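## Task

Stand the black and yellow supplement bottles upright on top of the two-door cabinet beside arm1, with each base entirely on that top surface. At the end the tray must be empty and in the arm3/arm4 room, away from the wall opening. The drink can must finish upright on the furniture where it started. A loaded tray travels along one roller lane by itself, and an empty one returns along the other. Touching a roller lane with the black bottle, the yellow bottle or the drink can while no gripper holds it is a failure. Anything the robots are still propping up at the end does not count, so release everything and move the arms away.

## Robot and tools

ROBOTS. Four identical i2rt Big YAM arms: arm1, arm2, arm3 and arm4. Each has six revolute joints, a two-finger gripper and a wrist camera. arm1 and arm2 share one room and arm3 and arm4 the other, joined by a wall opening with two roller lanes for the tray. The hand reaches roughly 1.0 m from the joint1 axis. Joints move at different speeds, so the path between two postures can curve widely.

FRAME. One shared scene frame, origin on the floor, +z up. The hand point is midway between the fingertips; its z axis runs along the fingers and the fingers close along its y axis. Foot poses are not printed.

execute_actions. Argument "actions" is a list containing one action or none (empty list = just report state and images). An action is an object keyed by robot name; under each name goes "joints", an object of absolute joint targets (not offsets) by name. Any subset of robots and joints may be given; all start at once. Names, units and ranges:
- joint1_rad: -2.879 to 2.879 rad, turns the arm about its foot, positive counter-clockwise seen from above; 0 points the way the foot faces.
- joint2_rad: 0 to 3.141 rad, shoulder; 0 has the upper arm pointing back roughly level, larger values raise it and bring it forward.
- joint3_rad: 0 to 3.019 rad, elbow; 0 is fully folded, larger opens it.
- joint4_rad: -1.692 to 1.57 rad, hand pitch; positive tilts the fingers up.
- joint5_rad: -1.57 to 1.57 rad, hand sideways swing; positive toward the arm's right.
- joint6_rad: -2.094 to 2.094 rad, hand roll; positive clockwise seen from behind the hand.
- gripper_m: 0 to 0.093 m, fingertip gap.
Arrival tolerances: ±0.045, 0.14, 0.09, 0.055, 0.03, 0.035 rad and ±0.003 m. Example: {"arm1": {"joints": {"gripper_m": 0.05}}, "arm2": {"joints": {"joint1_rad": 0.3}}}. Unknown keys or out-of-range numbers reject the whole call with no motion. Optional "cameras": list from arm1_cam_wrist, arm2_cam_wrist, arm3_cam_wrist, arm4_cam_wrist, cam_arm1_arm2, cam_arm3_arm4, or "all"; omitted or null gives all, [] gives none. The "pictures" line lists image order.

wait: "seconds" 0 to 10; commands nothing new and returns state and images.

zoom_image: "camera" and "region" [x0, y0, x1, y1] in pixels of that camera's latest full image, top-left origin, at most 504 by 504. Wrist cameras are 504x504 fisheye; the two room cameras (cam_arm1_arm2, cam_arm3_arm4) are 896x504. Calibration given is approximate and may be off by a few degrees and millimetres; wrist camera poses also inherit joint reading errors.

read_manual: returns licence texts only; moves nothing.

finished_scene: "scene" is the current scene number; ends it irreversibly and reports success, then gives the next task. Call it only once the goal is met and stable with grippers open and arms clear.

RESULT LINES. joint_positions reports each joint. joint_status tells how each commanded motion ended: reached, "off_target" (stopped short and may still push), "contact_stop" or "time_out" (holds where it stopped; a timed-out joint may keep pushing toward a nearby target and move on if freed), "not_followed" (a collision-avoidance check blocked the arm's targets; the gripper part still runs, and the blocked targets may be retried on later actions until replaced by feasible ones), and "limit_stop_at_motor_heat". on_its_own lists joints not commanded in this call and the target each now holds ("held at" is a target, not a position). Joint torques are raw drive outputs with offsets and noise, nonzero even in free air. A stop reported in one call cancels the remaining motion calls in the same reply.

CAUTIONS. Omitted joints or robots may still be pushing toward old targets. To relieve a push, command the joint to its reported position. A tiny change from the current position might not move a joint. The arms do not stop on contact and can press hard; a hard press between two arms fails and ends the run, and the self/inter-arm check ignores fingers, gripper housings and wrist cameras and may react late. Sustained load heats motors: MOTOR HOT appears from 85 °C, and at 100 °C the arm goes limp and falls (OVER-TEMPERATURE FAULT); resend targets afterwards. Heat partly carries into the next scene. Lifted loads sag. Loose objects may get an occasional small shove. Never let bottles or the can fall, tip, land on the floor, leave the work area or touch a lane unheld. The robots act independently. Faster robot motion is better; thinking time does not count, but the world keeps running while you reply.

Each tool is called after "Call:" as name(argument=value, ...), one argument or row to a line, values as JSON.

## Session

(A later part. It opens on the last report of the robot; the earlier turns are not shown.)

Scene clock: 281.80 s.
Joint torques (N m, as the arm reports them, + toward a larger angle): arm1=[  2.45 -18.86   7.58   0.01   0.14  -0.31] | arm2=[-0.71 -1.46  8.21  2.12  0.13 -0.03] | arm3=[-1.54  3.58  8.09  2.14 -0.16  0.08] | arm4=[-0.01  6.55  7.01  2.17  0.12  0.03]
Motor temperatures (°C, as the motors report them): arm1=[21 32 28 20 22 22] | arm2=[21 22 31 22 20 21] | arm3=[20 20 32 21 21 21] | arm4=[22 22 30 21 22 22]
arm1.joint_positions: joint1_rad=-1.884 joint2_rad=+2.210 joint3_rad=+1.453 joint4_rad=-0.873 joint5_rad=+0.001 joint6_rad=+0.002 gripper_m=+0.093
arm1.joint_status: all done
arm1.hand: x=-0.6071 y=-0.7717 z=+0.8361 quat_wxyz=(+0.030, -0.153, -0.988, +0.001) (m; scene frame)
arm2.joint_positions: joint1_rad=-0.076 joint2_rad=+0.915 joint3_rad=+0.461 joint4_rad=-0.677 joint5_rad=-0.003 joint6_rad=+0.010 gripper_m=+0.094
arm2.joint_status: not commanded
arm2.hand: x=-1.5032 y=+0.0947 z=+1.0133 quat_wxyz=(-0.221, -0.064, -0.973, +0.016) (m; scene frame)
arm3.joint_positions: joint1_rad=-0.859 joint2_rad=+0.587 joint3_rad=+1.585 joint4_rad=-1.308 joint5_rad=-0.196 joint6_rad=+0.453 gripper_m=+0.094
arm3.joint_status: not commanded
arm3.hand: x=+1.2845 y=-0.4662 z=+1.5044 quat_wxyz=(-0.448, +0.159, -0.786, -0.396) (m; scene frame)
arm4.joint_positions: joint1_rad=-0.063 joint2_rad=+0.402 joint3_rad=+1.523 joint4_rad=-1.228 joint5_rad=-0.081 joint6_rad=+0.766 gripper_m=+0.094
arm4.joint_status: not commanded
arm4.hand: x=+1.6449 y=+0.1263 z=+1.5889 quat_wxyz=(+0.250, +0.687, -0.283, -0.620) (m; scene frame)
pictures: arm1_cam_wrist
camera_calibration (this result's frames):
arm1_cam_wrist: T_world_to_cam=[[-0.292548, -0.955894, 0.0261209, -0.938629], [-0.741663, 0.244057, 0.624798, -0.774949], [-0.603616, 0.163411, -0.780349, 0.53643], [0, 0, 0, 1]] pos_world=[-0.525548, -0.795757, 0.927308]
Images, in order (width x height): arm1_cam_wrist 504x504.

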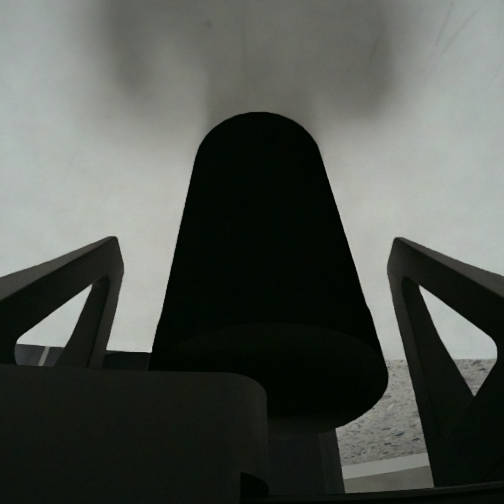

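Call:
execute_actions(
  actions=[
    {"arm1": {"joints": {"joint2_rad": 2.17, "joint3_rad": 1.733, "joint4_rad": -1.10}}},
  ],
  cameras=[],
)

Call:
execute_actions(
  actions=[
    {"arm1": {"joints": {"joint1_rad": 0.168, "joint6_rad": 0.185}}},
  ],
  cameras=["arm1_cam_wrist", "cam_arm1_arm2"],
)

Scene clock: 311.37 s.
Joint torques (N m, as the arm reports them, + toward a larger angle): arm1=[  2.32 -18.86  11.22   0.25   0.08  -0.33] | arm2=[-0.74 -1.47  8.23  2.12  0.14 -0.02] | arm3=[-1.96  3.63  7.97  2.16 -0.17  0.07] | arm4=[-0.02  6.46  7.17  2.24  0.14  0.03]
Motor temperatures (°C, as the motors report them): arm1=[21 35 28 20 22 22] | arm2=[21 22 31 22 20 21] | arm3=[20 20 33 21 21 21] | arm4=[22 22 31 21 22 22]
arm1.joint_positions: joint1_rad=-1.884 joint2_rad=+2.159 joint3_rad=+1.706 joint4_rad=-1.092 joint5_rad=+0.001 joint6_rad=+0.002 gripper_m=+0.093
arm1.joint_status: all done
arm1.hand: x=-0.5374 y=-0.7925 z=+0.9447 quat_wxyz=(-0.012, -0.153, -0.988, +0.008) (m; scene frame)
arm2.joint_positions: joint1_rad=-0.076 joint2_rad=+0.915 joint3_rad=+0.461 joint4_rad=-0.677 joint5_rad=-0.003 joint6_rad=+0.010 gripper_m=+0.094
arm2.joint_status: not commanded
arm2.hand: x=-1.5032 y=+0.0947 z=+1.0133 quat_wxyz=(-0.221, -0.064, -0.973, +0.016) (m; scene frame)
arm3.joint_positions: joint1_rad=-0.859 joint2_rad=+0.587 joint3_rad=+1.585 joint4_rad=-1.308 joint5_rad=-0.196 joint6_rad=+0.453 gripper_m=+0.094
arm3.joint_status: not commanded
arm3.hand: x=+1.2845 y=-0.4662 z=+1.5044 quat_wxyz=(-0.448, +0.159, -0.786, -0.396) (m; scene frame)
arm4.joint_positions: joint1_rad=-0.063 joint2_rad=+0.402 joint3_rad=+1.523 joint4_rad=-1.228 joint5_rad=-0.081 joint6_rad=+0.766 gripper_m=+0.094
arm4.joint_status: not commanded
arm4.hand: x=+1.6449 y=+0.1263 z=+1.5889 quat_wxyz=(+0.250, +0.687, -0.283, -0.620) (m; scene frame)
pictures: none
No camera images: the call's "cameras" was empty. Leave "cameras" out to get every camera's image.

Scene clock: 313.63 s.
Joint torques (N m, as the arm reports them, + toward a larger angle): arm1=[  0.64 -18.55  10.38   0.33   0.15  -0.07] | arm2=[-0.73 -1.46  8.21  2.12  0.13 -0.03] | arm3=[-1.01  3.88  7.91  2.21 -0.11  0.04] | arm4=[0.17 6.67 7.1  2.16 0.14 0.05]
Motor temperatures (°C, as the motors report them): arm1=[21 35 29 20 22 22] | arm2=[21 22 31 22 20 21] | arm3=[20 20 33 21 21 21] | arm4=[22 22 31 21 22 22]
arm1.joint_positions: joint1_rad=+0.177 joint2_rad=+2.159 joint3_rad=+1.716 joint4_rad=-1.092 joint5_rad=-0.001 joint6_rad=+0.170 gripper_m=+0.093
arm1.joint_status: all done
arm1.hand: x=-1.2642 y=+0.0315 z=+0.9433 quat_wxyz=(-0.005, +0.712, -0.702, -0.013) (m; scene frame)
arm2.joint_positions: joint1_rad=-0.076 joint2_rad=+0.915 joint3_rad=+0.461 joint4_rad=-0.677 joint5_rad=-0.003 joint6_rad=+0.010 gripper_m=+0.094
arm2.joint_status: not commanded
arm2.hand: x=-1.5032 y=+0.0947 z=+1.0133 quat_wxyz=(-0.221, -0.064, -0.973, +0.016) (m; scene frame)
arm3.joint_positions: joint1_rad=-0.859 joint2_rad=+0.587 joint3_rad=+1.585 joint4_rad=-1.308 joint5_rad=-0.196 joint6_rad=+0.453 gripper_m=+0.094
arm3.joint_status: not commanded
arm3.hand: x=+1.2845 y=-0.4662 z=+1.5044 quat_wxyz=(-0.448, +0.159, -0.786, -0.396) (m; scene frame)
arm4.joint_positions: joint1_rad=-0.063 joint2_rad=+0.402 joint3_rad=+1.523 joint4_rad=-1.228 joint5_rad=-0.081 joint6_rad=+0.766 gripper_m=+0.094
arm4.joint_status: not commanded
arm4.hand: x=+1.6449 y=+0.1263 z=+1.5889 quat_wxyz=(+0.250, +0.687, -0.283, -0.620) (m; scene frame)
pictures: arm1_cam_wrist, cam_arm1_arm2
camera_calibration (this result's frames):
arm1_cam_wrist: T_world_to_cam=[[0.999682, 0.02496, 0.00356748, 1.25813], [0.018761, -0.830887, 0.556126, -0.465365], [0.0168451, -0.555882, -0.831091, 0.947122], [0, 0, 0, 1]] pos_world=[-1.26496, 0.10842, 1.04146]
Images, in order (width x height): arm1_cam_wrist 504x504, cam_arm1_arm2 896x504.

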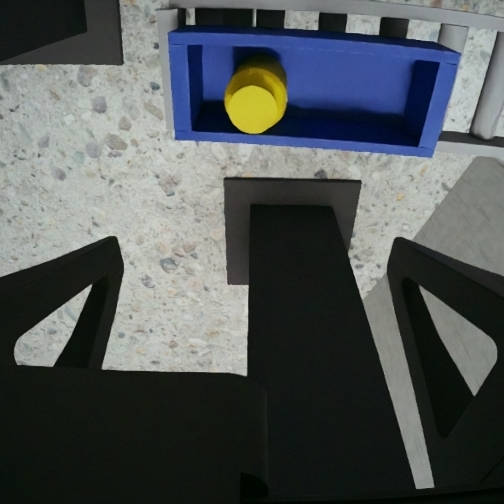

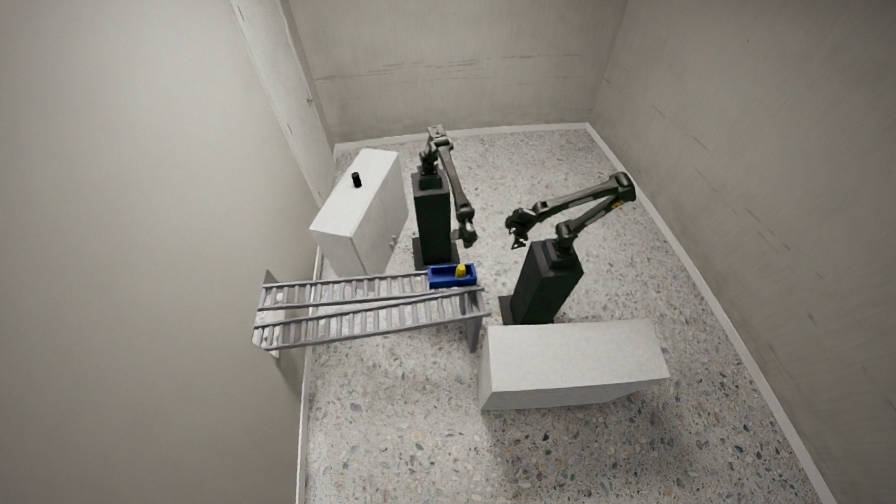

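Call:
execute_actions(
  actions=[
    {"arm1": {"joints": {"joint2_rad": 2.474, "joint3_rad": 1.706, "joint4_rad": -0.776}}},
  ],
  cameras=["arm1_cam_wrist"],
)

Scene clock: 320.80 s.
Joint torques (N m, as the arm reports them, + toward a larger angle): arm1=[  0.7  -20.4    8.73   0.69   0.18  -0.06] | arm2=[-0.72 -1.45  8.23  2.12  0.14 -0.03] | arm3=[-0.85  3.52  7.84  2.3  -0.14  0.01] | arm4=[-0.28  6.3   6.96  2.27  0.11  0.09]
Motor temperatures (°C, as the motors report them): arm1=[21 35 29 20 22 22] | arm2=[21 22 31 22 20 21] | arm3=[20 20 33 21 21 21] | arm4=[22 22 31 21 22 22]
arm1.joint_positions: joint1_rad=+0.177 joint2_rad=+2.479 joint3_rad=+1.683 joint4_rad=-0.784 joint5_rad=-0.001 joint6_rad=+0.170 gripper_m=+0.093
arm1.joint_status: all done
arm1.hand: x=-1.2623 y=+0.0145 z=+0.7360 quat_wxyz=(+0.008, +0.713, -0.702, +0.005) (m; scene frame)
arm2.joint_positions: joint1_rad=-0.076 joint2_rad=+0.915 joint3_rad=+0.461 joint4_rad=-0.677 joint5_rad=-0.003 joint6_rad=+0.010 gripper_m=+0.094
arm2.joint_status: not commanded
arm2.hand: x=-1.5032 y=+0.0947 z=+1.0133 quat_wxyz=(-0.221, -0.064, -0.973, +0.016) (m; scene frame)
arm3.joint_positions: joint1_rad=-0.859 joint2_rad=+0.587 joint3_rad=+1.585 joint4_rad=-1.308 joint5_rad=-0.196 joint6_rad=+0.453 gripper_m=+0.094
arm3.joint_status: not commanded
arm3.hand: x=+1.2845 y=-0.4662 z=+1.5044 quat_wxyz=(-0.448, +0.159, -0.786, -0.396) (m; scene frame)
arm4.joint_positions: joint1_rad=-0.063 joint2_rad=+0.402 joint3_rad=+1.523 joint4_rad=-1.228 joint5_rad=-0.081 joint6_rad=+0.766 gripper_m=+0.094
arm4.joint_status: not commanded
arm4.hand: x=+1.6449 y=+0.1263 z=+1.5889 quat_wxyz=(+0.250, +0.687, -0.283, -0.620) (m; scene frame)
pictures: arm1_cam_wrist
camera_calibration (this result's frames):
arm1_cam_wrist: T_world_to_cam=[[0.999616, 0.0255498, 0.0107448, 1.25202], [0.0142191, -0.80547, 0.592466, -0.397072], [0.023792, -0.592086, -0.805523, 0.755849], [0, 0, 0, 1]] pos_world=[-1.26387, 0.0957096, 0.830653]
Images, in order (width x height): arm1_cam_wrist 504x504.

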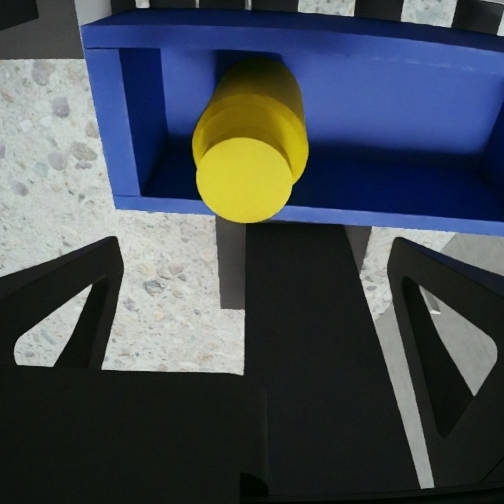

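Call:
execute_actions(
  actions=[
    {"arm1": {"joints": {"joint2_rad": 2.71, "joint3_rad": 1.807, "joint4_rad": -0.625}}},
  ],
  cameras=["arm1_cam_wrist"],
)

Scene clock: 333.23 s.
Joint torques (N m, as the arm reports them, + toward a larger angle): arm1=[  0.99 -21.12   7.09   0.65   0.14  -0.05] | arm2=[-0.71 -1.5   8.22  2.12  0.13 -0.03] | arm3=[-1.22  3.71  8.1   2.03 -0.15  0.06] | arm4=[0.2  6.03 6.93 2.16 0.1  0.07]
Motor temperatures (°C, as the motors report them): arm1=[21 37 29 20 22 22] | arm2=[21 22 32 22 20 21] | arm3=[20 20 33 21 21 21] | arm4=[22 23 31 21 22 22]
arm1.joint_positions: joint1_rad=+0.177 joint2_rad=+2.724 joint3_rad=+1.793 joint4_rad=-0.630 joint5_rad=-0.001 joint6_rad=+0.170 gripper_m=+0.093
arm1.joint_status: all done
arm1.hand: x=-1.2625 y=+0.0120 z=+0.6146 quat_wxyz=(+0.003, +0.713, -0.702, -0.003) (m; scene frame)
arm2.joint_positions: joint1_rad=-0.076 joint2_rad=+0.915 joint3_rad=+0.461 joint4_rad=-0.677 joint5_rad=-0.003 joint6_rad=+0.010 gripper_m=+0.094
arm2.joint_status: not commanded
arm2.hand: x=-1.5032 y=+0.0947 z=+1.0133 quat_wxyz=(-0.221, -0.064, -0.973, +0.016) (m; scene frame)
arm3.joint_positions: joint1_rad=-0.859 joint2_rad=+0.587 joint3_rad=+1.585 joint4_rad=-1.308 joint5_rad=-0.196 joint6_rad=+0.453 gripper_m=+0.094
arm3.joint_status: not commanded
arm3.hand: x=+1.2845 y=-0.4662 z=+1.5044 quat_wxyz=(-0.448, +0.159, -0.786, -0.396) (m; scene frame)
arm4.joint_positions: joint1_rad=-0.063 joint2_rad=+0.402 joint3_rad=+1.523 joint4_rad=-1.228 joint5_rad=-0.081 joint6_rad=+0.766 gripper_m=+0.094
arm4.joint_status: not commanded
arm4.hand: x=+1.6449 y=+0.1263 z=+1.5889 quat_wxyz=(+0.250, +0.687, -0.283, -0.620) (m; scene frame)
pictures: arm1_cam_wrist
camera_calibration (this result's frames):
arm1_cam_wrist: T_world_to_cam=[[0.999651, 0.0252663, 0.00776765, 1.25555], [0.0161426, -0.816219, 0.577517, -0.315378], [0.0209318, -0.57719, -0.816342, 0.659401], [0, 0, 0, 1]] pos_world=[-1.26382, 0.091459, 0.71068]
Images, in order (width x height): arm1_cam_wrist 504x504.

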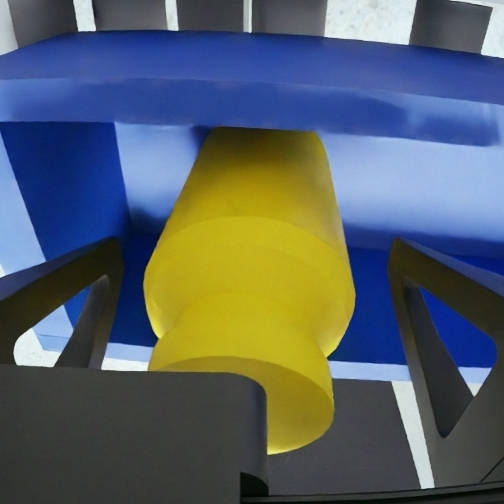

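Call:
execute_actions(
  actions=[
    {"arm1": {"joints": {"gripper_m": 0.045}}},
  ],
  cameras=["arm1_cam_wrist"],
)

Scene clock: 345.97 s.
Joint torques (N m, as the arm reports them, + toward a larger angle): arm1=[  0.91 -21.31   6.94   0.53   0.18  -0.07] | arm2=[-0.72 -1.44  8.21  2.12  0.14 -0.02] | arm3=[-0.81  2.95  7.94  2.43 -0.12  0.04] | arm4=[0.33 6.83 6.98 2.12 0.11 0.07]
Motor temperatures (°C, as the motors report them): arm1=[21 38 29 20 22 22] | arm2=[21 22 32 22 20 21] | arm3=[20 20 33 21 21 21] | arm4=[22 23 31 21 22 22]
arm1.joint_positions: joint1_rad=+0.177 joint2_rad=+2.724 joint3_rad=+1.793 joint4_rad=-0.630 joint5_rad=-0.001 joint6_rad=+0.171 gripper_m=+0.065
arm1.joint_status: gripper_m off_target (ended at +0.065, target +0.045)
arm1.hand: x=-1.2625 y=+0.0120 z=+0.6146 quat_wxyz=(+0.003, +0.712, -0.702, -0.003) (m; scene frame)
arm2.joint_positions: joint1_rad=-0.076 joint2_rad=+0.915 joint3_rad=+0.461 joint4_rad=-0.677 joint5_rad=-0.003 joint6_rad=+0.010 gripper_m=+0.094
arm2.joint_status: not commanded
arm2.hand: x=-1.5032 y=+0.0947 z=+1.0133 quat_wxyz=(-0.221, -0.064, -0.973, +0.016) (m; scene frame)
arm3.joint_positions: joint1_rad=-0.859 joint2_rad=+0.587 joint3_rad=+1.585 joint4_rad=-1.308 joint5_rad=-0.196 joint6_rad=+0.453 gripper_m=+0.094
arm3.joint_status: not commanded
arm3.hand: x=+1.2845 y=-0.4662 z=+1.5044 quat_wxyz=(-0.448, +0.159, -0.786, -0.396) (m; scene frame)
arm4.joint_positions: joint1_rad=-0.063 joint2_rad=+0.402 joint3_rad=+1.523 joint4_rad=-1.228 joint5_rad=-0.081 joint6_rad=+0.766 gripper_m=+0.094
arm4.joint_status: not commanded
arm4.hand: x=+1.6449 y=+0.1263 z=+1.5889 quat_wxyz=(+0.250, +0.687, -0.283, -0.620) (m; scene frame)
pictures: arm1_cam_wrist
camera_calibration (this result's frames):
arm1_cam_wrist: T_world_to_cam=[[0.99967, 0.0245037, 0.00776758, 1.25558], [0.0155198, -0.816228, 0.577522, -0.316167], [0.0204915, -0.57721, -0.816338, 0.658843], [0, 0, 0, 1]] pos_world=[-1.26376, 0.0914605, 0.710679]
Images, in order (width x height): arm1_cam_wrist 504x504.

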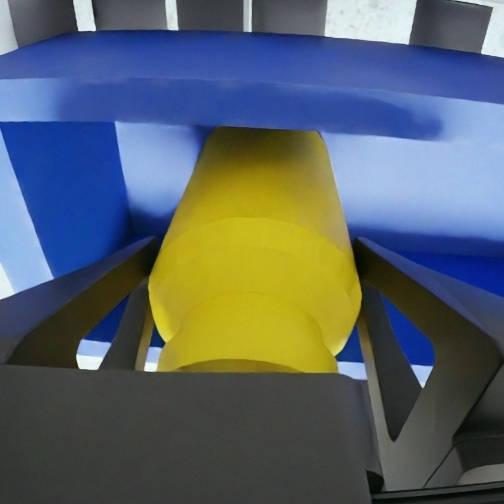

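Call:
execute_actions(
  actions=[
    {"arm1": {"joints": {"joint2_rad": 2.61, "joint3_rad": 1.735}}},
  ],
  cameras=["arm1_cam_wrist"],
)

Scene clock: 354.80 s.
Joint torques (N m, as the arm reports them, + toward a larger angle): arm1=[  1.07 -21.95   6.63   0.75   0.17  -0.05] | arm2=[-0.72 -1.48  8.21  2.12  0.13 -0.03] | arm3=[-1.84  3.52  7.95  2.24 -0.13  0.11] | arm4=[-0.33  6.34  7.    2.29  0.12  0.06]
Motor temperatures (°C, as the motors report them): arm1=[21 39 28 20 22 22] | arm2=[21 22 32 22 20 21] | arm3=[20 20 33 21 21 21] | arm4=[22 23 31 21 22 22]
arm1.joint_positions: joint1_rad=+0.177 joint2_rad=+2.624 joint3_rad=+1.729 joint4_rad=-0.627 joint5_rad=-0.001 joint6_rad=+0.171 gripper_m=+0.065
arm1.joint_status: all done
arm1.hand: x=-1.2639 y=+0.0212 z=+0.6595 quat_wxyz=(-0.008, +0.712, -0.702, -0.018) (m; scene frame)
arm2.joint_positions: joint1_rad=-0.076 joint2_rad=+0.915 joint3_rad=+0.461 joint4_rad=-0.677 joint5_rad=-0.003 joint6_rad=+0.010 gripper_m=+0.094
arm2.joint_status: not commanded
arm2.hand: x=-1.5032 y=+0.0947 z=+1.0133 quat_wxyz=(-0.221, -0.064, -0.973, +0.016) (m; scene frame)
arm3.joint_positions: joint1_rad=-0.859 joint2_rad=+0.587 joint3_rad=+1.585 joint4_rad=-1.308 joint5_rad=-0.196 joint6_rad=+0.453 gripper_m=+0.094
arm3.joint_status: not commanded
arm3.hand: x=+1.2845 y=-0.4662 z=+1.5044 quat_wxyz=(-0.448, +0.159, -0.786, -0.396) (m; scene frame)
arm4.joint_positions: joint1_rad=-0.063 joint2_rad=+0.402 joint3_rad=+1.523 joint4_rad=-1.228 joint5_rad=-0.081 joint6_rad=+0.766 gripper_m=+0.094
arm4.joint_status: not commanded
arm4.hand: x=+1.6449 y=+0.1263 z=+1.5889 quat_wxyz=(+0.250, +0.687, -0.283, -0.620) (m; scene frame)
pictures: arm1_cam_wrist
camera_calibration (this result's frames):
arm1_cam_wrist: T_world_to_cam=[[0.999708, 0.0240868, 0.00214809, 1.26015], [0.0189896, -0.836933, 0.546976, -0.309612], [0.0149727, -0.546775, -0.837145, 0.706951], [0, 0, 0, 1]] pos_world=[-1.26448, 0.0970661, 0.758464]
Images, in order (width x height): arm1_cam_wrist 504x504.

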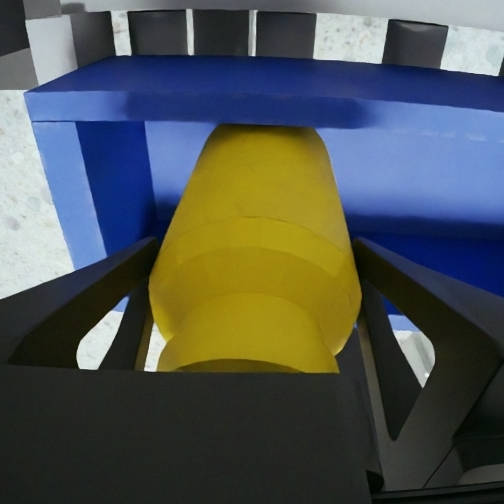

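Call:
execute_actions(
  actions=[
    {"arm1": {"joints": {"joint2_rad": 2.49, "joint3_rad": 1.635}}},
  ],
  cameras=["arm1_cam_wrist"],
)

Scene clock: 359.90 s.
Joint torques (N m, as the arm reports them, + toward a larger angle): arm1=[  1.37 -21.2    6.78   0.6    0.16  -0.07] | arm2=[-0.71 -1.45  8.22  2.13  0.14 -0.03] | arm3=[-0.74  4.25  7.87  2.3  -0.2   0.02] | arm4=[-0.63  6.7   6.92  2.18  0.09  0.06]
Motor temperatures (°C, as the motors report them): arm1=[21 39 28 20 22 22] | arm2=[21 22 32 22 20 21] | arm3=[20 20 34 21 21 21] | arm4=[22 23 31 21 22 22]
arm1.joint_positions: joint1_rad=+0.177 joint2_rad=+2.501 joint3_rad=+1.629 joint4_rad=-0.626 joint5_rad=-0.001 joint6_rad=+0.171 gripper_m=+0.065
arm1.joint_status: all done
arm1.hand: x=-1.2626 y=+0.0160 z=+0.7089 quat_wxyz=(-0.015, +0.712, -0.702, -0.028) (m; scene frame)
arm2.joint_positions: joint1_rad=-0.076 joint2_rad=+0.915 joint3_rad=+0.461 joint4_rad=-0.677 joint5_rad=-0.003 joint6_rad=+0.010 gripper_m=+0.094
arm2.joint_status: not commanded
arm2.hand: x=-1.5032 y=+0.0947 z=+1.0133 quat_wxyz=(-0.221, -0.064, -0.973, +0.016) (m; scene frame)
arm3.joint_positions: joint1_rad=-0.859 joint2_rad=+0.587 joint3_rad=+1.585 joint4_rad=-1.308 joint5_rad=-0.196 joint6_rad=+0.453 gripper_m=+0.094
arm3.joint_status: not commanded
arm3.hand: x=+1.2845 y=-0.4662 z=+1.5044 quat_wxyz=(-0.448, +0.159, -0.786, -0.396) (m; scene frame)
arm4.joint_positions: joint1_rad=-0.063 joint2_rad=+0.402 joint3_rad=+1.523 joint4_rad=-1.228 joint5_rad=-0.081 joint6_rad=+0.766 gripper_m=+0.094
arm4.joint_status: not commanded
arm4.hand: x=+1.6449 y=+0.1263 z=+1.5889 quat_wxyz=(+0.250, +0.687, -0.283, -0.620) (m; scene frame)
pictures: arm1_cam_wrist
camera_calibration (this result's frames):
arm1_cam_wrist: T_world_to_cam=[[0.999712, 0.0239358, -0.00171303, 1.26163], [0.0212452, -0.84962, 0.526967, -0.323774], [0.011158, -0.526852, -0.849884, 0.749363], [0, 0, 0, 1]] pos_world=[-1.26275, 0.0895203, 0.80965]
Images, in order (width x height): arm1_cam_wrist 504x504.

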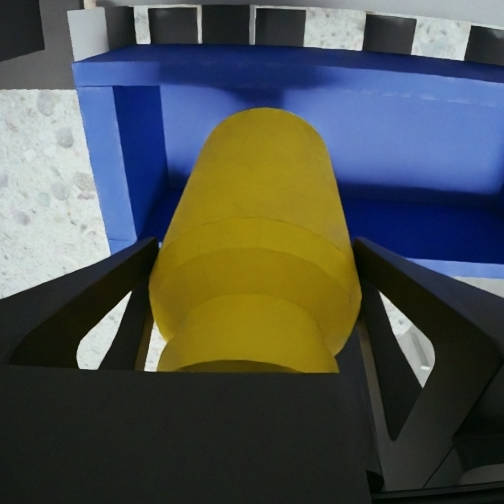

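Call:
execute_actions(
  actions=[
    {"arm1": {"joints": {"joint1_rad": -0.8, "joint2_rad": 2.17, "joint3_rad": 1.733, "joint4_rad": -1.10, "joint6_rad": 0.0}}},
  ],
  cameras=["arm1_cam_wrist"],
)

Scene clock: 393.27 s.
Joint torques (N m, as the arm reports them, + toward a larger angle): arm1=[  0.79 -20.52   9.87   0.11   0.11  -0.3 ] | arm2=[-0.71 -1.49  8.22  2.12  0.13 -0.03] | arm3=[-1.7   3.26  8.03  2.05 -0.25  0.12] | arm4=[0.   6.59 7.03 2.32 0.1  0.05]
Motor temperatures (°C, as the motors report them): arm1=[21 40 28 20 22 22] | arm2=[21 22 33 22 20 21] | arm3=[20 20 34 21 21 21] | arm4=[22 23 31 21 22 22]
arm1.joint_positions: joint1_rad=-0.796 joint2_rad=+2.185 joint3_rad=+1.720 joint4_rad=-1.094 joint5_rad=+0.000 joint6_rad=+0.015 gripper_m=+0.065
arm1.joint_status: all done
arm1.hand: x=-0.6920 y=-0.1494 z=+0.9273 quat_wxyz=(-0.002, +0.375, -0.927, +0.002) (m; scene frame)
arm2.joint_positions: joint1_rad=-0.076 joint2_rad=+0.915 joint3_rad=+0.461 joint4_rad=-0.677 joint5_rad=-0.003 joint6_rad=+0.010 gripper_m=+0.094
arm2.joint_status: not commanded
arm2.hand: x=-1.5032 y=+0.0947 z=+1.0133 quat_wxyz=(-0.221, -0.064, -0.973, +0.016) (m; scene frame)
arm3.joint_positions: joint1_rad=-0.859 joint2_rad=+0.587 joint3_rad=+1.585 joint4_rad=-1.308 joint5_rad=-0.196 joint6_rad=+0.453 gripper_m=+0.094
arm3.joint_status: not commanded
arm3.hand: x=+1.2845 y=-0.4662 z=+1.5044 quat_wxyz=(-0.448, +0.159, -0.786, -0.396) (m; scene frame)
arm4.joint_positions: joint1_rad=-0.063 joint2_rad=+0.402 joint3_rad=+1.523 joint4_rad=-1.228 joint5_rad=-0.081 joint6_rad=+0.766 gripper_m=+0.094
arm4.joint_status: not commanded
arm4.hand: x=+1.6449 y=+0.1263 z=+1.5889 quat_wxyz=(+0.250, +0.687, -0.283, -0.620) (m; scene frame)
pictures: arm1_cam_wrist
camera_calibration (this result's frames):
arm1_cam_wrist: T_world_to_cam=[[0.701328, -0.712574, 0.0194329, 0.359391], [-0.590341, -0.565313, 0.576123, -1.01787], [-0.399545, -0.415523, -0.817132, 0.543478], [0, 0, 0, 1]] pos_world=[-0.635801, -0.0934972, 1.02353]
Images, in order (width x height): arm1_cam_wrist 504x504.

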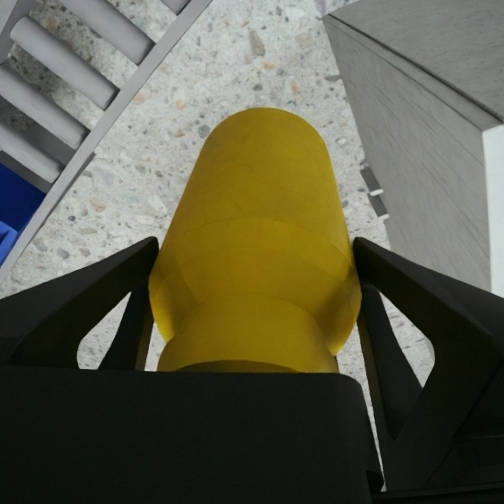

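Call:
execute_actions(
  actions=[
    {"arm1": {"joints": {"joint1_rad": -1.565, "joint2_rad": 2.222, "joint3_rad": 1.66, "joint4_rad": -0.978}}, "arm2": {"joints": {"joint1_rad": -0.267, "joint2_rad": 2.378, "joint3_rad": 1.62, "joint4_rad": -0.79, "joint6_rad": -0.34, "gripper_m": 0.06}}},
  ],
  cameras=["arm1_cam_wrist", "arm2_cam_wrist", "cam_arm1_arm2"],
)

Scene clock: 411.83 s.
Joint torques (N m, as the arm reports them, + toward a larger angle): arm1=[  0.9  -19.72   8.55   0.36   0.16  -0.32] | arm2=[ -1.06 -16.94   7.79   0.43   0.04  -0.02] | arm3=[-0.52  2.99  8.01  2.18 -0.14  0.08] | arm4=[0.18 6.8  7.08 2.29 0.14 0.05]
Motor temperatures (°C, as the motors report them): arm1=[21 41 30 20 22 22] | arm2=[21 22 33 22 20 21] | arm3=[20 20 34 21 21 21] | arm4=[22 23 32 21 22 22]
arm1.joint_positions: joint1_rad=-1.558 joint2_rad=+2.236 joint3_rad=+1.656 joint4_rad=-0.975 joint5_rad=+0.000 joint6_rad=+0.013 gripper_m=+0.065
arm1.joint_status: all done
arm1.hand: x=-0.5137 y=-0.5877 z=+0.8792 quat_wxyz=(-0.006, +0.004, -1.000, +0.005) (m; scene frame)
arm2.joint_positions: joint1_rad=-0.268 joint2_rad=+2.388 joint3_rad=+1.590 joint4_rad=-0.786 joint5_rad=-0.002 joint6_rad=-0.331 gripper_m=+0.060
arm2.joint_status: all done
arm2.hand: x=-1.2146 y=-0.0605 z=+0.7549 quat_wxyz=(+0.003, +0.008, -1.000, +0.002) (m; scene frame)
arm3.joint_positions: joint1_rad=-0.859 joint2_rad=+0.587 joint3_rad=+1.585 joint4_rad=-1.308 joint5_rad=-0.196 joint6_rad=+0.453 gripper_m=+0.094
arm3.joint_status: not commanded
arm3.hand: x=+1.2845 y=-0.4662 z=+1.5044 quat_wxyz=(-0.448, +0.159, -0.786, -0.396) (m; scene frame)
arm4.joint_positions: joint1_rad=-0.063 joint2_rad=+0.402 joint3_rad=+1.523 joint4_rad=-1.228 joint5_rad=-0.081 joint6_rad=+0.766 gripper_m=+0.094
arm4.joint_status: not commanded
arm4.hand: x=+1.6449 y=+0.1263 z=+1.5889 quat_wxyz=(+0.250, +0.687, -0.283, -0.620) (m; scene frame)
pictures: arm1_cam_wrist, arm2_cam_wrist, cam_arm1_arm2
camera_calibration (this result's frames):
arm1_cam_wrist: T_world_to_cam=[[0.0177645, -0.999543, 0.0244654, -0.601249], [-0.823616, -0.000755976, 0.567147, -0.912769], [-0.56687, -0.0302252, -0.823253, 0.53913], [0, 0, 0, 1]] pos_world=[-0.435474, -0.585369, 0.976225]
arm2_cam_wrist: T_world_to_cam=[[0.0139241, -0.999899, 0.00275591, -0.0478351], [-0.803045, -0.00954054, 0.595841, -1.42152], [-0.595755, -0.0105097, -0.803097, 0.00595584], [0, 0, 0, 1]] pos_world=[-1.13733, -0.0613297, 0.851913]
Images, in order (width x height): arm1_cam_wrist 504x504, arm2_cam_wrist 504x504, cam_arm1_arm2 896x504.

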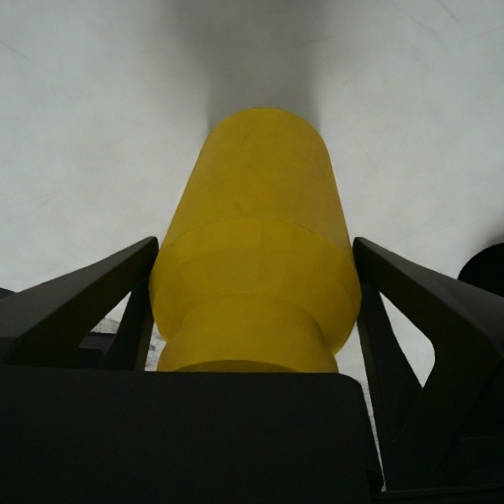

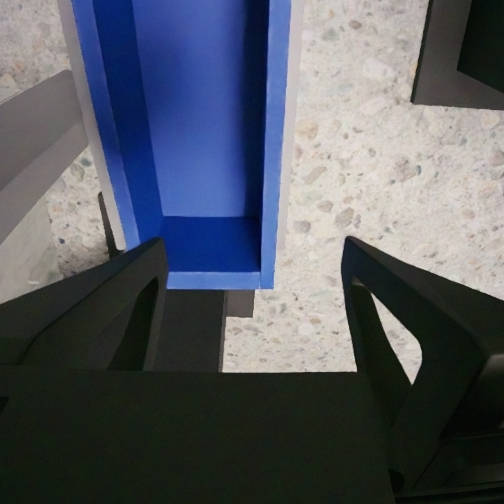

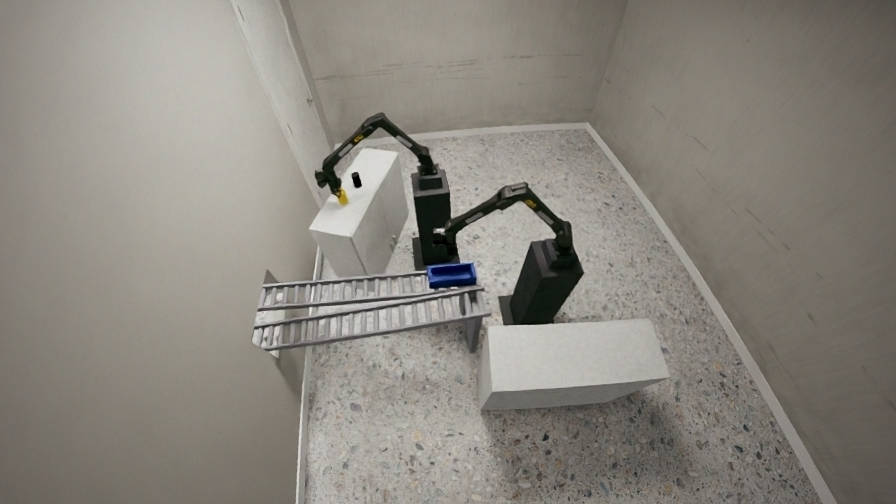

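Call:
execute_actions(
  actions=[
    {"arm1": {"joints": {"joint2_rad": 2.28, "joint4_rad": -0.935}}, "arm2": {"joints": {"joint1_rad": -0.298, "joint2_rad": 2.598, "joint3_rad": 1.72, "joint4_rad": -0.655}}},
  ],
  cameras=["arm1_cam_wrist", "arm2_cam_wrist"],
)

Scene clock: 426.03 s.
Joint torques (N m, as the arm reports them, + toward a larger angle): arm1=[  0.76 -19.61   8.17   0.76   0.09  -0.32] | arm2=[ -1.02 -18.24   5.93   0.82   0.04  -0.02] | arm3=[-1.03  3.48  8.19  2.18 -0.18  0.07] | arm4=[-0.01  7.06  7.09  2.24  0.1   0.07]
Motor temperatures (°C, as the motors report them): arm1=[21 41 30 20 22 22] | arm2=[21 27 33 22 20 21] | arm3=[20 20 34 21 21 21] | arm4=[22 23 32 22 22 22]
arm1.joint_positions: joint1_rad=-1.558 joint2_rad=+2.277 joint3_rad=+1.656 joint4_rad=-0.942 joint5_rad=+0.001 joint6_rad=+0.013 gripper_m=+0.065
arm1.joint_status: all done
arm1.hand: x=-0.5145 y=-0.5887 z=+0.8539 quat_wxyz=(-0.002, +0.004, -1.000, +0.005) (m; scene frame)
arm2.joint_positions: joint1_rad=-0.300 joint2_rad=+2.610 joint3_rad=+1.707 joint4_rad=-0.659 joint5_rad=-0.002 joint6_rad=-0.331 gripper_m=+0.060
arm2.joint_status: all done
arm2.hand: x=-1.2078 y=-0.0846 z=+0.6526 quat_wxyz=(-0.007, -0.008, -1.000, +0.006) (m; scene frame)
arm3.joint_positions: joint1_rad=-0.859 joint2_rad=+0.587 joint3_rad=+1.585 joint4_rad=-1.308 joint5_rad=-0.196 joint6_rad=+0.453 gripper_m=+0.094
arm3.joint_status: not commanded
arm3.hand: x=+1.2845 y=-0.4662 z=+1.5044 quat_wxyz=(-0.448, +0.159, -0.786, -0.396) (m; scene frame)
arm4.joint_positions: joint1_rad=-0.063 joint2_rad=+0.402 joint3_rad=+1.523 joint4_rad=-1.228 joint5_rad=-0.081 joint6_rad=+0.766 gripper_m=+0.094
arm4.joint_status: not commanded
arm4.hand: x=+1.6449 y=+0.1263 z=+1.5889 quat_wxyz=(+0.250, +0.687, -0.283, -0.620) (m; scene frame)
pictures: arm1_cam_wrist, arm2_cam_wrist
camera_calibration (this result's frames):
arm1_cam_wrist: T_world_to_cam=[[0.0175053, -0.999508, 0.0260257, -0.60307], [-0.81863, 0.000617016, 0.574321, -0.901861], [-0.574054, -0.0313591, -0.818217, 0.509159], [0, 0, 0, 1]] pos_world=[-0.435448, -0.58625, 0.950255]
arm2_cam_wrist: T_world_to_cam=[[-0.0176917, -0.999797, 0.00962332, -0.114321], [-0.815149, 0.0199965, 0.578906, -1.35645], [-0.578981, 0.00239742, -0.815338, -0.0430159], [0, 0, 0, 1]] pos_world=[-1.13264, -0.0870701, 0.751285]
Images, in order (width x height): arm1_cam_wrist 504x504, arm2_cam_wrist 504x504.

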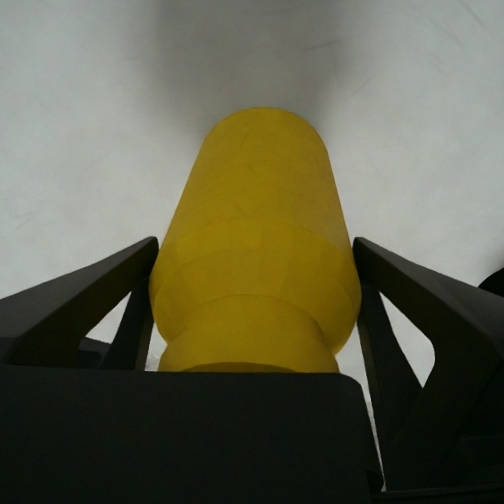

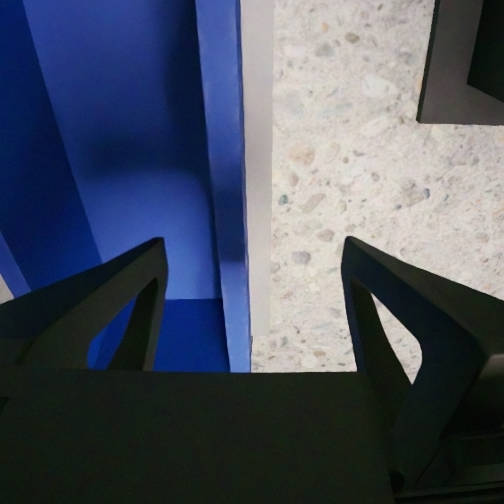

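Call:
execute_actions(
  actions=[
    {"arm1": {"joints": {"joint2_rad": 2.305}}, "arm2": {"joints": {"joint1_rad": -0.283, "joint2_rad": 2.75, "joint3_rad": 1.812, "joint4_rad": -0.61}}},
  ],
  cameras=["arm2_cam_wrist"],
)

Scene clock: 442.90 s.
Joint torques (N m, as the arm reports them, + toward a larger angle): arm1=[  0.49 -18.05   8.25   0.62   0.11  -0.35] | arm2=[ -0.82 -17.38   5.54   0.75   0.04  -0.02] | arm3=[-1.53  3.53  8.1   2.24 -0.16  0.06] | arm4=[0.07 6.51 6.93 2.24 0.12 0.04]
Motor temperatures (°C, as the motors report them): arm1=[21 41 30 20 22 22] | arm2=[21 30 31 22 20 21] | arm3=[20 20 35 21 21 21] | arm4=[22 23 32 22 22 22]
arm1.joint_positions: joint1_rad=-1.558 joint2_rad=+2.277 joint3_rad=+1.656 joint4_rad=-0.942 joint5_rad=+0.001 joint6_rad=+0.013 gripper_m=+0.065
arm1.joint_status: all done
arm1.hand: x=-0.5145 y=-0.5887 z=+0.8539 quat_wxyz=(-0.002, +0.004, -1.000, +0.005) (m; scene frame)
arm2.joint_positions: joint1_rad=-0.287 joint2_rad=+2.750 joint3_rad=+1.799 joint4_rad=-0.612 joint5_rad=-0.002 joint6_rad=-0.331 gripper_m=+0.060
arm2.joint_status: all done
arm2.hand: x=-1.2046 y=-0.0779 z=+0.5898 quat_wxyz=(-0.007, -0.002, -1.000, +0.006) (m; scene frame)
arm3.joint_positions: joint1_rad=-0.859 joint2_rad=+0.587 joint3_rad=+1.585 joint4_rad=-1.308 joint5_rad=-0.196 joint6_rad=+0.453 gripper_m=+0.094
arm3.joint_status: not commanded
arm3.hand: x=+1.2845 y=-0.4662 z=+1.5044 quat_wxyz=(-0.448, +0.159, -0.786, -0.396) (m; scene frame)
arm4.joint_positions: joint1_rad=-0.063 joint2_rad=+0.402 joint3_rad=+1.523 joint4_rad=-1.228 joint5_rad=-0.081 joint6_rad=+0.766 gripper_m=+0.094
arm4.joint_status: not commanded
arm4.hand: x=+1.6449 y=+0.1263 z=+1.5889 quat_wxyz=(+0.250, +0.687, -0.283, -0.620) (m; scene frame)
pictures: arm2_cam_wrist
camera_calibration (this result's frames):
arm2_cam_wrist: T_world_to_cam=[[-0.00510325, -0.999942, 0.00944527, -0.0917518], [-0.814845, 0.00963338, 0.579599, -1.31844], [-0.579657, -0.00473859, -0.814847, -0.0941226], [0, 0, 0, 1]] pos_world=[-1.12935, -0.0794915, 0.688336]
Images, in order (width x height): arm2_cam_wrist 504x504.

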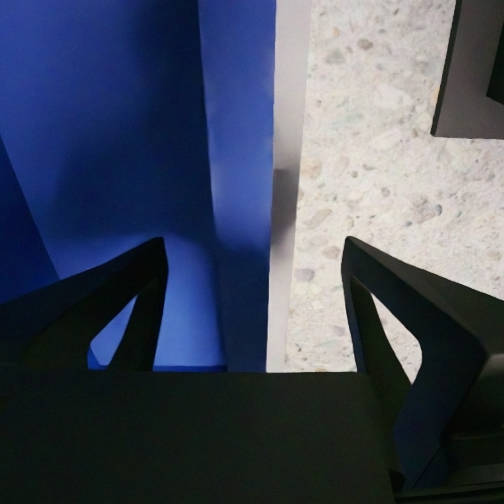

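Call:
execute_actions(
  actions=[
    {"arm1": {"joints": {"joint2_rad": 2.265, "gripper_m": 0.093}}, "arm2": {"joints": {"joint2_rad": 2.772}}},
  ],
  cameras=["arm1_cam_wrist", "arm2_cam_wrist"],
)

Scene clock: 450.53 s.
Joint torques (N m, as the arm reports them, + toward a larger angle): arm1=[  0.61 -20.31   8.36   0.67   0.07  -0.34] | arm2=[ -0.77 -15.88   5.59   0.77   0.04  -0.02] | arm3=[-0.83  3.64  7.9   2.16 -0.11  0.  ] | arm4=[-0.15  6.98  7.13  2.16  0.12  0.05]
Motor temperatures (°C, as the motors report them): arm1=[21 41 30 20 22 22] | arm2=[21 30 31 22 20 21] | arm3=[20 20 35 21 21 21] | arm4=[22 23 32 22 22 22]
arm1.joint_positions: joint1_rad=-1.558 joint2_rad=+2.277 joint3_rad=+1.656 joint4_rad=-0.942 joint5_rad=+0.001 joint6_rad=+0.013 gripper_m=+0.093
arm1.joint_status: all done
arm1.hand: x=-0.5145 y=-0.5887 z=+0.8539 quat_wxyz=(-0.002, +0.004, -1.000, +0.005) (m; scene frame)
arm2.joint_positions: joint1_rad=-0.287 joint2_rad=+2.750 joint3_rad=+1.799 joint4_rad=-0.612 joint5_rad=-0.002 joint6_rad=-0.331 gripper_m=+0.060
arm2.joint_status: all done
arm2.hand: x=-1.2046 y=-0.0779 z=+0.5898 quat_wxyz=(-0.007, -0.002, -1.000, +0.006) (m; scene frame)
arm3.joint_positions: joint1_rad=-0.859 joint2_rad=+0.587 joint3_rad=+1.585 joint4_rad=-1.308 joint5_rad=-0.196 joint6_rad=+0.453 gripper_m=+0.094
arm3.joint_status: not commanded
arm3.hand: x=+1.2845 y=-0.4662 z=+1.5044 quat_wxyz=(-0.448, +0.159, -0.786, -0.396) (m; scene frame)
arm4.joint_positions: joint1_rad=-0.063 joint2_rad=+0.402 joint3_rad=+1.523 joint4_rad=-1.228 joint5_rad=-0.081 joint6_rad=+0.766 gripper_m=+0.094
arm4.joint_status: not commanded
arm4.hand: x=+1.6449 y=+0.1263 z=+1.5889 quat_wxyz=(+0.250, +0.687, -0.283, -0.620) (m; scene frame)
pictures: arm1_cam_wrist, arm2_cam_wrist
camera_calibration (this result's frames):
arm1_cam_wrist: T_world_to_cam=[[0.0175053, -0.999508, 0.0260257, -0.60307], [-0.81863, 0.000617016, 0.574321, -0.901861], [-0.574054, -0.0313591, -0.818217, 0.509159], [0, 0, 0, 1]] pos_world=[-0.435448, -0.58625, 0.950255]
arm2_cam_wrist: T_world_to_cam=[[-0.00510325, -0.999942, 0.00944527, -0.0917518], [-0.814845, 0.00963338, 0.579599, -1.31844], [-0.579657, -0.00473859, -0.814847, -0.0941226], [0, 0, 0, 1]] pos_world=[-1.12935, -0.0794915, 0.688336]
Images, in order (width x height): arm1_cam_wrist 504x504, arm2_cam_wrist 504x504.

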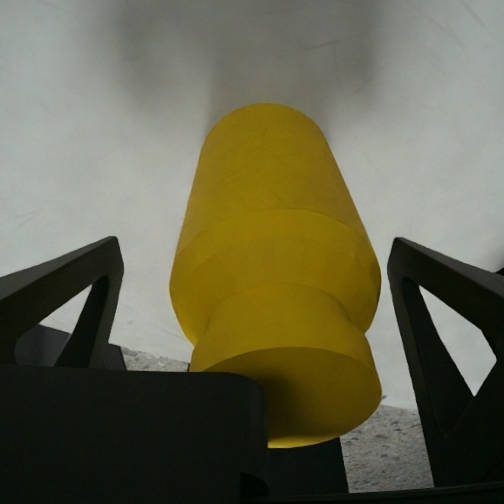

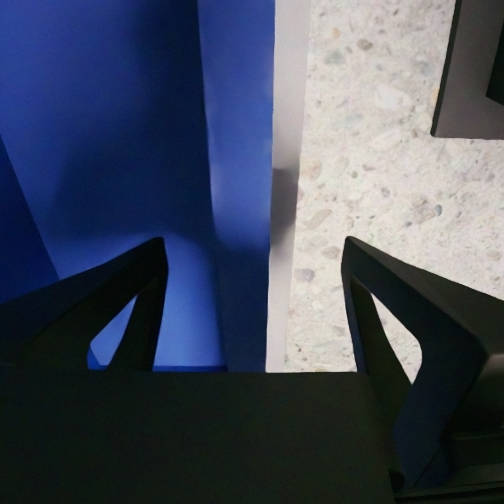

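Call:
execute_actions(
  actions=[
    {"arm1": {"joints": {"joint2_rad": 2.05}}, "arm2": {"joints": {"joint2_rad": 2.745, "gripper_m": 0.0}}},
  ],
  cameras=["arm1_cam_wrist", "arm2_cam_wrist", "cam_arm1_arm2"],
)

Scene clock: 455.10 s.
Joint torques (N m, as the arm reports them, + toward a larger angle): arm1=[  0.66 -18.37  10.54   0.94   0.11  -0.31] | arm2=[ -1.19 -17.88   5.59   0.81   0.17   0.  ] | arm3=[-2.32  3.22  7.95  2.18 -0.08  0.06] | arm4=[0.08 6.46 6.95 2.08 0.12 0.07]
Motor temperatures (°C, as the motors report them): arm1=[21 41 30 20 22 22] | arm2=[21 31 31 22 20 21] | arm3=[20 20 35 21 21 21] | arm4=[22 23 32 22 22 22]
arm1.joint_positions: joint1_rad=-1.558 joint2_rad=+2.040 joint3_rad=+1.647 joint4_rad=-0.941 joint5_rad=+0.001 joint6_rad=+0.013 gripper_m=+0.093
arm1.joint_status: all done
arm1.hand: x=-0.4817 y=-0.5866 z=+0.9999 quat_wxyz=(-0.116, +0.004, -0.993, +0.004) (m; scene frame)
arm2.joint_positions: joint1_rad=-0.283 joint2_rad=+2.750 joint3_rad=+1.799 joint4_rad=-0.613 joint5_rad=-0.004 joint6_rad=-0.333 gripper_m=+0.011
arm2.joint_status: gripper_m off_target (ended at +0.011, target +0.000); the others done
arm2.hand: x=-1.2039 y=-0.0749 z=+0.5897 quat_wxyz=(-0.007, +0.001, -1.000, +0.004) (m; scene frame)
arm3.joint_positions: joint1_rad=-0.859 joint2_rad=+0.587 joint3_rad=+1.585 joint4_rad=-1.308 joint5_rad=-0.196 joint6_rad=+0.453 gripper_m=+0.094
arm3.joint_status: not commanded
arm3.hand: x=+1.2845 y=-0.4662 z=+1.5044 quat_wxyz=(-0.448, +0.159, -0.786, -0.396) (m; scene frame)
arm4.joint_positions: joint1_rad=-0.063 joint2_rad=+0.402 joint3_rad=+1.523 joint4_rad=-1.228 joint5_rad=-0.081 joint6_rad=+0.766 gripper_m=+0.094
arm4.joint_status: not commanded
arm4.hand: x=+1.6449 y=+0.1263 z=+1.5889 quat_wxyz=(+0.250, +0.687, -0.283, -0.620) (m; scene frame)
pictures: arm1_cam_wrist, arm2_cam_wrist, cam_arm1_arm2
camera_calibration (this result's frames):
arm1_cam_wrist: T_world_to_cam=[[0.013904, -0.999593, 0.0249251, -0.606025], [-0.927563, -0.00358507, 0.37365, -0.813143], [-0.373408, -0.0283149, -0.927235, 0.85499], [0, 0, 0, 1]] pos_world=[-0.426555, -0.584484, 1.11171]
arm2_cam_wrist: T_world_to_cam=[[0.000653153, -0.999978, 0.00659124, -0.0801476], [-0.814727, 0.00328976, 0.579835, -1.31832], [-0.579844, -0.00574878, -0.814707, -0.0940876], [0, 0, 0, 1]] pos_world=[-1.12858, -0.0763497, 0.688285]
Images, in order (width x height): arm1_cam_wrist 504x504, arm2_cam_wrist 504x504, cam_arm1_arm2 896x504.

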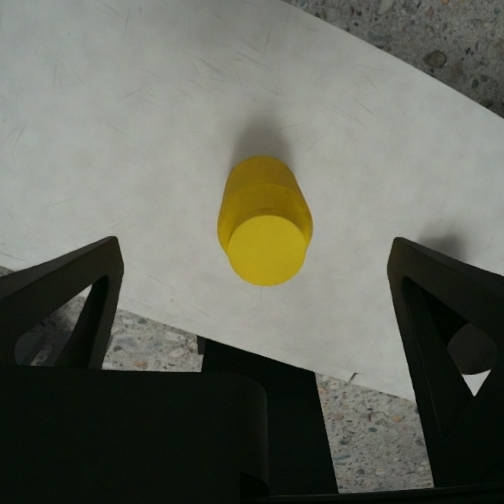

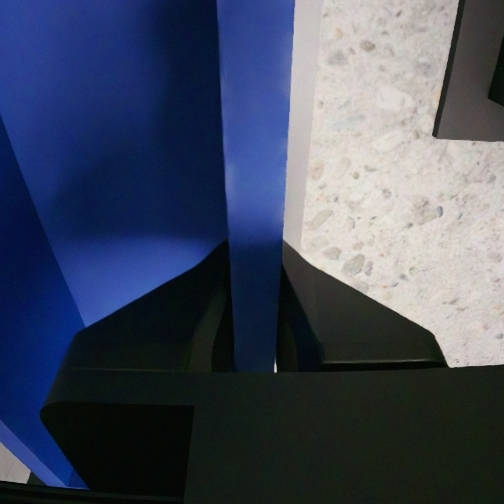

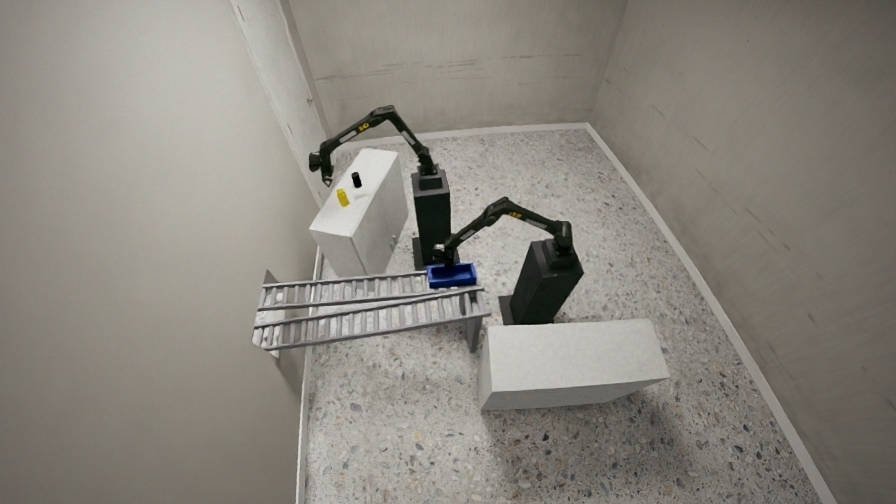

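Call:
execute_actions(
  actions=[
    {"arm1": {"joints": {"joint2_rad": 1.2, "joint3_rad": 1.0, "joint4_rad": -0.9}}, "arm2": {"joints": {"joint2_rad": 2.64, "joint3_rad": 1.727}}},
  ],
  cameras=["arm2_cam_wrist", "cam_arm1_arm2"],
)

Scene clock: 470.07 s.
Joint torques (N m, as the arm reports them, + toward a larger angle): arm1=[ 0.81 -6.05 10.21  1.35  0.1  -0.35] | arm2=[ -1.17 -18.78   4.96   0.41  -0.03   0.  ] | arm3=[-0.98  3.16  7.9   2.   -0.12  0.09] | arm4=[-0.11  7.04  7.02  2.46  0.11  0.05]
Motor temperatures (°C, as the motors report them): arm1=[21 40 32 20 22 22] | arm2=[21 32 31 22 20 21] | arm3=[20 20 35 21 21 21] | arm4=[22 23 32 22 22 22]
arm1.joint_positions: joint1_rad=-1.558 joint2_rad=+1.193 joint3_rad=+1.001 joint4_rad=-0.904 joint5_rad=+0.001 joint6_rad=+0.013 gripper_m=+0.093
arm1.joint_status: all done
arm1.hand: x=-0.7123 y=-0.5897 z=+1.1645 quat_wxyz=(-0.233, +0.005, -0.972, +0.001) (m; scene frame)
arm2.joint_positions: joint1_rad=-0.283 joint2_rad=+2.660 joint3_rad=+1.724 joint4_rad=-0.603 joint5_rad=+0.000 joint6_rad=-0.333 gripper_m=+0.011
arm2.joint_status: all done
arm2.hand: x=-1.2026 y=-0.0758 z=+0.6267 quat_wxyz=(-0.018, +0.001, -1.000, +0.010) (m; scene frame)
arm3.joint_positions: joint1_rad=-0.859 joint2_rad=+0.587 joint3_rad=+1.585 joint4_rad=-1.308 joint5_rad=-0.196 joint6_rad=+0.453 gripper_m=+0.094
arm3.joint_status: not commanded
arm3.hand: x=+1.2845 y=-0.4662 z=+1.5044 quat_wxyz=(-0.448, +0.159, -0.786, -0.396) (m; scene frame)
arm4.joint_positions: joint1_rad=-0.063 joint2_rad=+0.402 joint3_rad=+1.523 joint4_rad=-1.228 joint5_rad=-0.081 joint6_rad=+0.766 gripper_m=+0.094
arm4.joint_status: not commanded
arm4.hand: x=+1.6449 y=+0.1263 z=+1.5889 quat_wxyz=(+0.250, +0.687, -0.283, -0.620) (m; scene frame)
pictures: arm2_cam_wrist, cam_arm1_arm2
camera_calibration (this result's frames):
arm2_cam_wrist: T_world_to_cam=[[0.000455227, -0.999826, 0.0186233, -0.089063], [-0.827335, 0.0100843, 0.561618, -1.3419], [-0.561708, -0.0156634, -0.827187, -0.0343587], [0, 0, 0, 1]] pos_world=[-1.12946, -0.0760535, 0.726873]
Images, in order (width x height): arm2_cam_wrist 504x504, cam_arm1_arm2 896x504.

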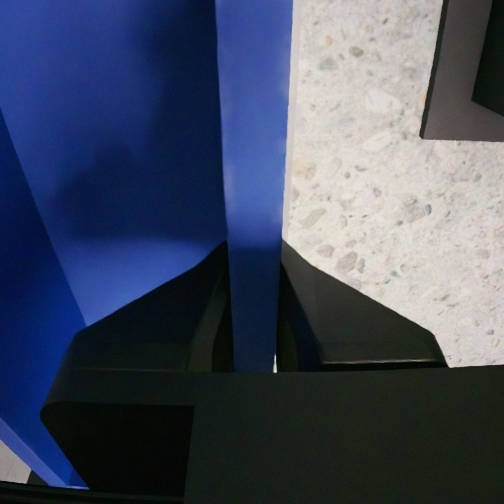

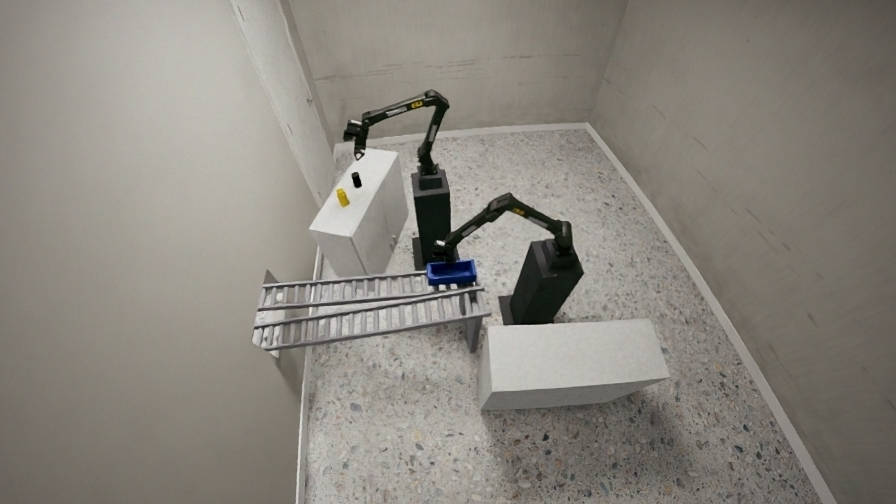

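Call:
execute_actions(
  actions=[
    {"arm2": {"joints": {"joint2_rad": 2.31, "joint3_rad": 1.88, "joint4_rad": -1.255}}},
  ],
  cameras=["cam_arm1_arm2"],
)

Scene clock: 482.40 s.
Joint torques (N m, as the arm reports them, + toward a larger angle): arm1=[ 0.94 -6.79 10.32  1.41  0.1  -0.35] | arm2=[ -1.18 -18.91   7.84   0.01  -0.11   0.  ] | arm3=[-1.26  2.66  7.88  2.18 -0.15  0.04] | arm4=[0.11 6.61 7.01 2.2  0.14 0.03]
Motor temperatures (°C, as the motors report them): arm1=[21 37 32 20 22 22] | arm2=[21 33 31 22 20 21] | arm3=[20 20 35 21 21 21] | arm4=[22 23 32 22 22 22]
arm1.joint_positions: joint1_rad=-1.558 joint2_rad=+1.193 joint3_rad=+1.001 joint4_rad=-0.904 joint5_rad=+0.001 joint6_rad=+0.013 gripper_m=+0.093
arm1.joint_status: not commanded
arm1.hand: x=-0.7123 y=-0.5897 z=+1.1645 quat_wxyz=(-0.233, +0.005, -0.972, +0.001) (m; scene frame)
arm2.joint_positions: joint1_rad=-0.283 joint2_rad=+2.324 joint3_rad=+1.866 joint4_rad=-1.247 joint5_rad=+0.001 joint6_rad=-0.333 gripper_m=+0.011
arm2.joint_status: all done
arm2.hand: x=-1.1878 y=-0.0790 z=+0.8824 quat_wxyz=(+0.061, +0.001, -0.998, -0.016) (m; scene frame)
arm3.joint_positions: joint1_rad=-0.859 joint2_rad=+0.587 joint3_rad=+1.585 joint4_rad=-1.308 joint5_rad=-0.196 joint6_rad=+0.453 gripper_m=+0.094
arm3.joint_status: not commanded
arm3.hand: x=+1.2845 y=-0.4662 z=+1.5044 quat_wxyz=(-0.448, +0.159, -0.786, -0.396) (m; scene frame)
arm4.joint_positions: joint1_rad=-0.063 joint2_rad=+0.402 joint3_rad=+1.523 joint4_rad=-1.228 joint5_rad=-0.081 joint6_rad=+0.766 gripper_m=+0.094
arm4.joint_status: not commanded
arm4.hand: x=+1.6449 y=+0.1263 z=+1.5889 quat_wxyz=(+0.250, +0.687, -0.283, -0.620) (m; scene frame)
pictures: cam_arm1_arm2
Images, in order (width x height): cam_arm1_arm2 896x504.

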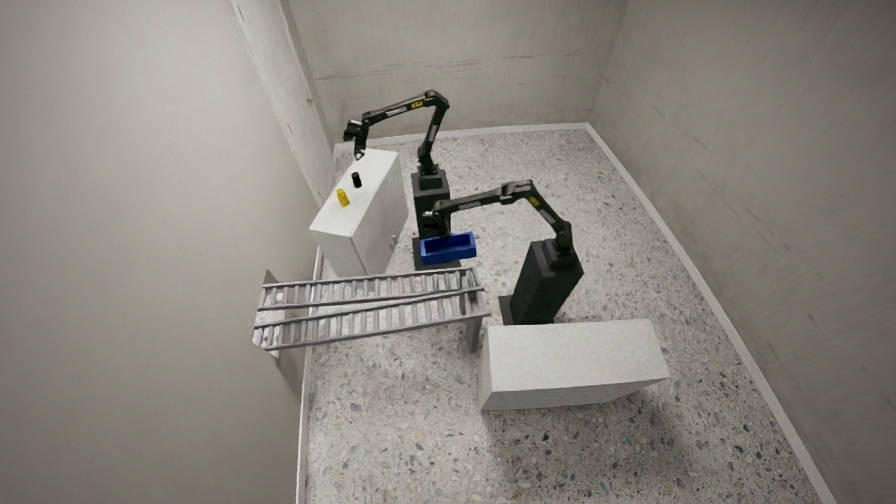

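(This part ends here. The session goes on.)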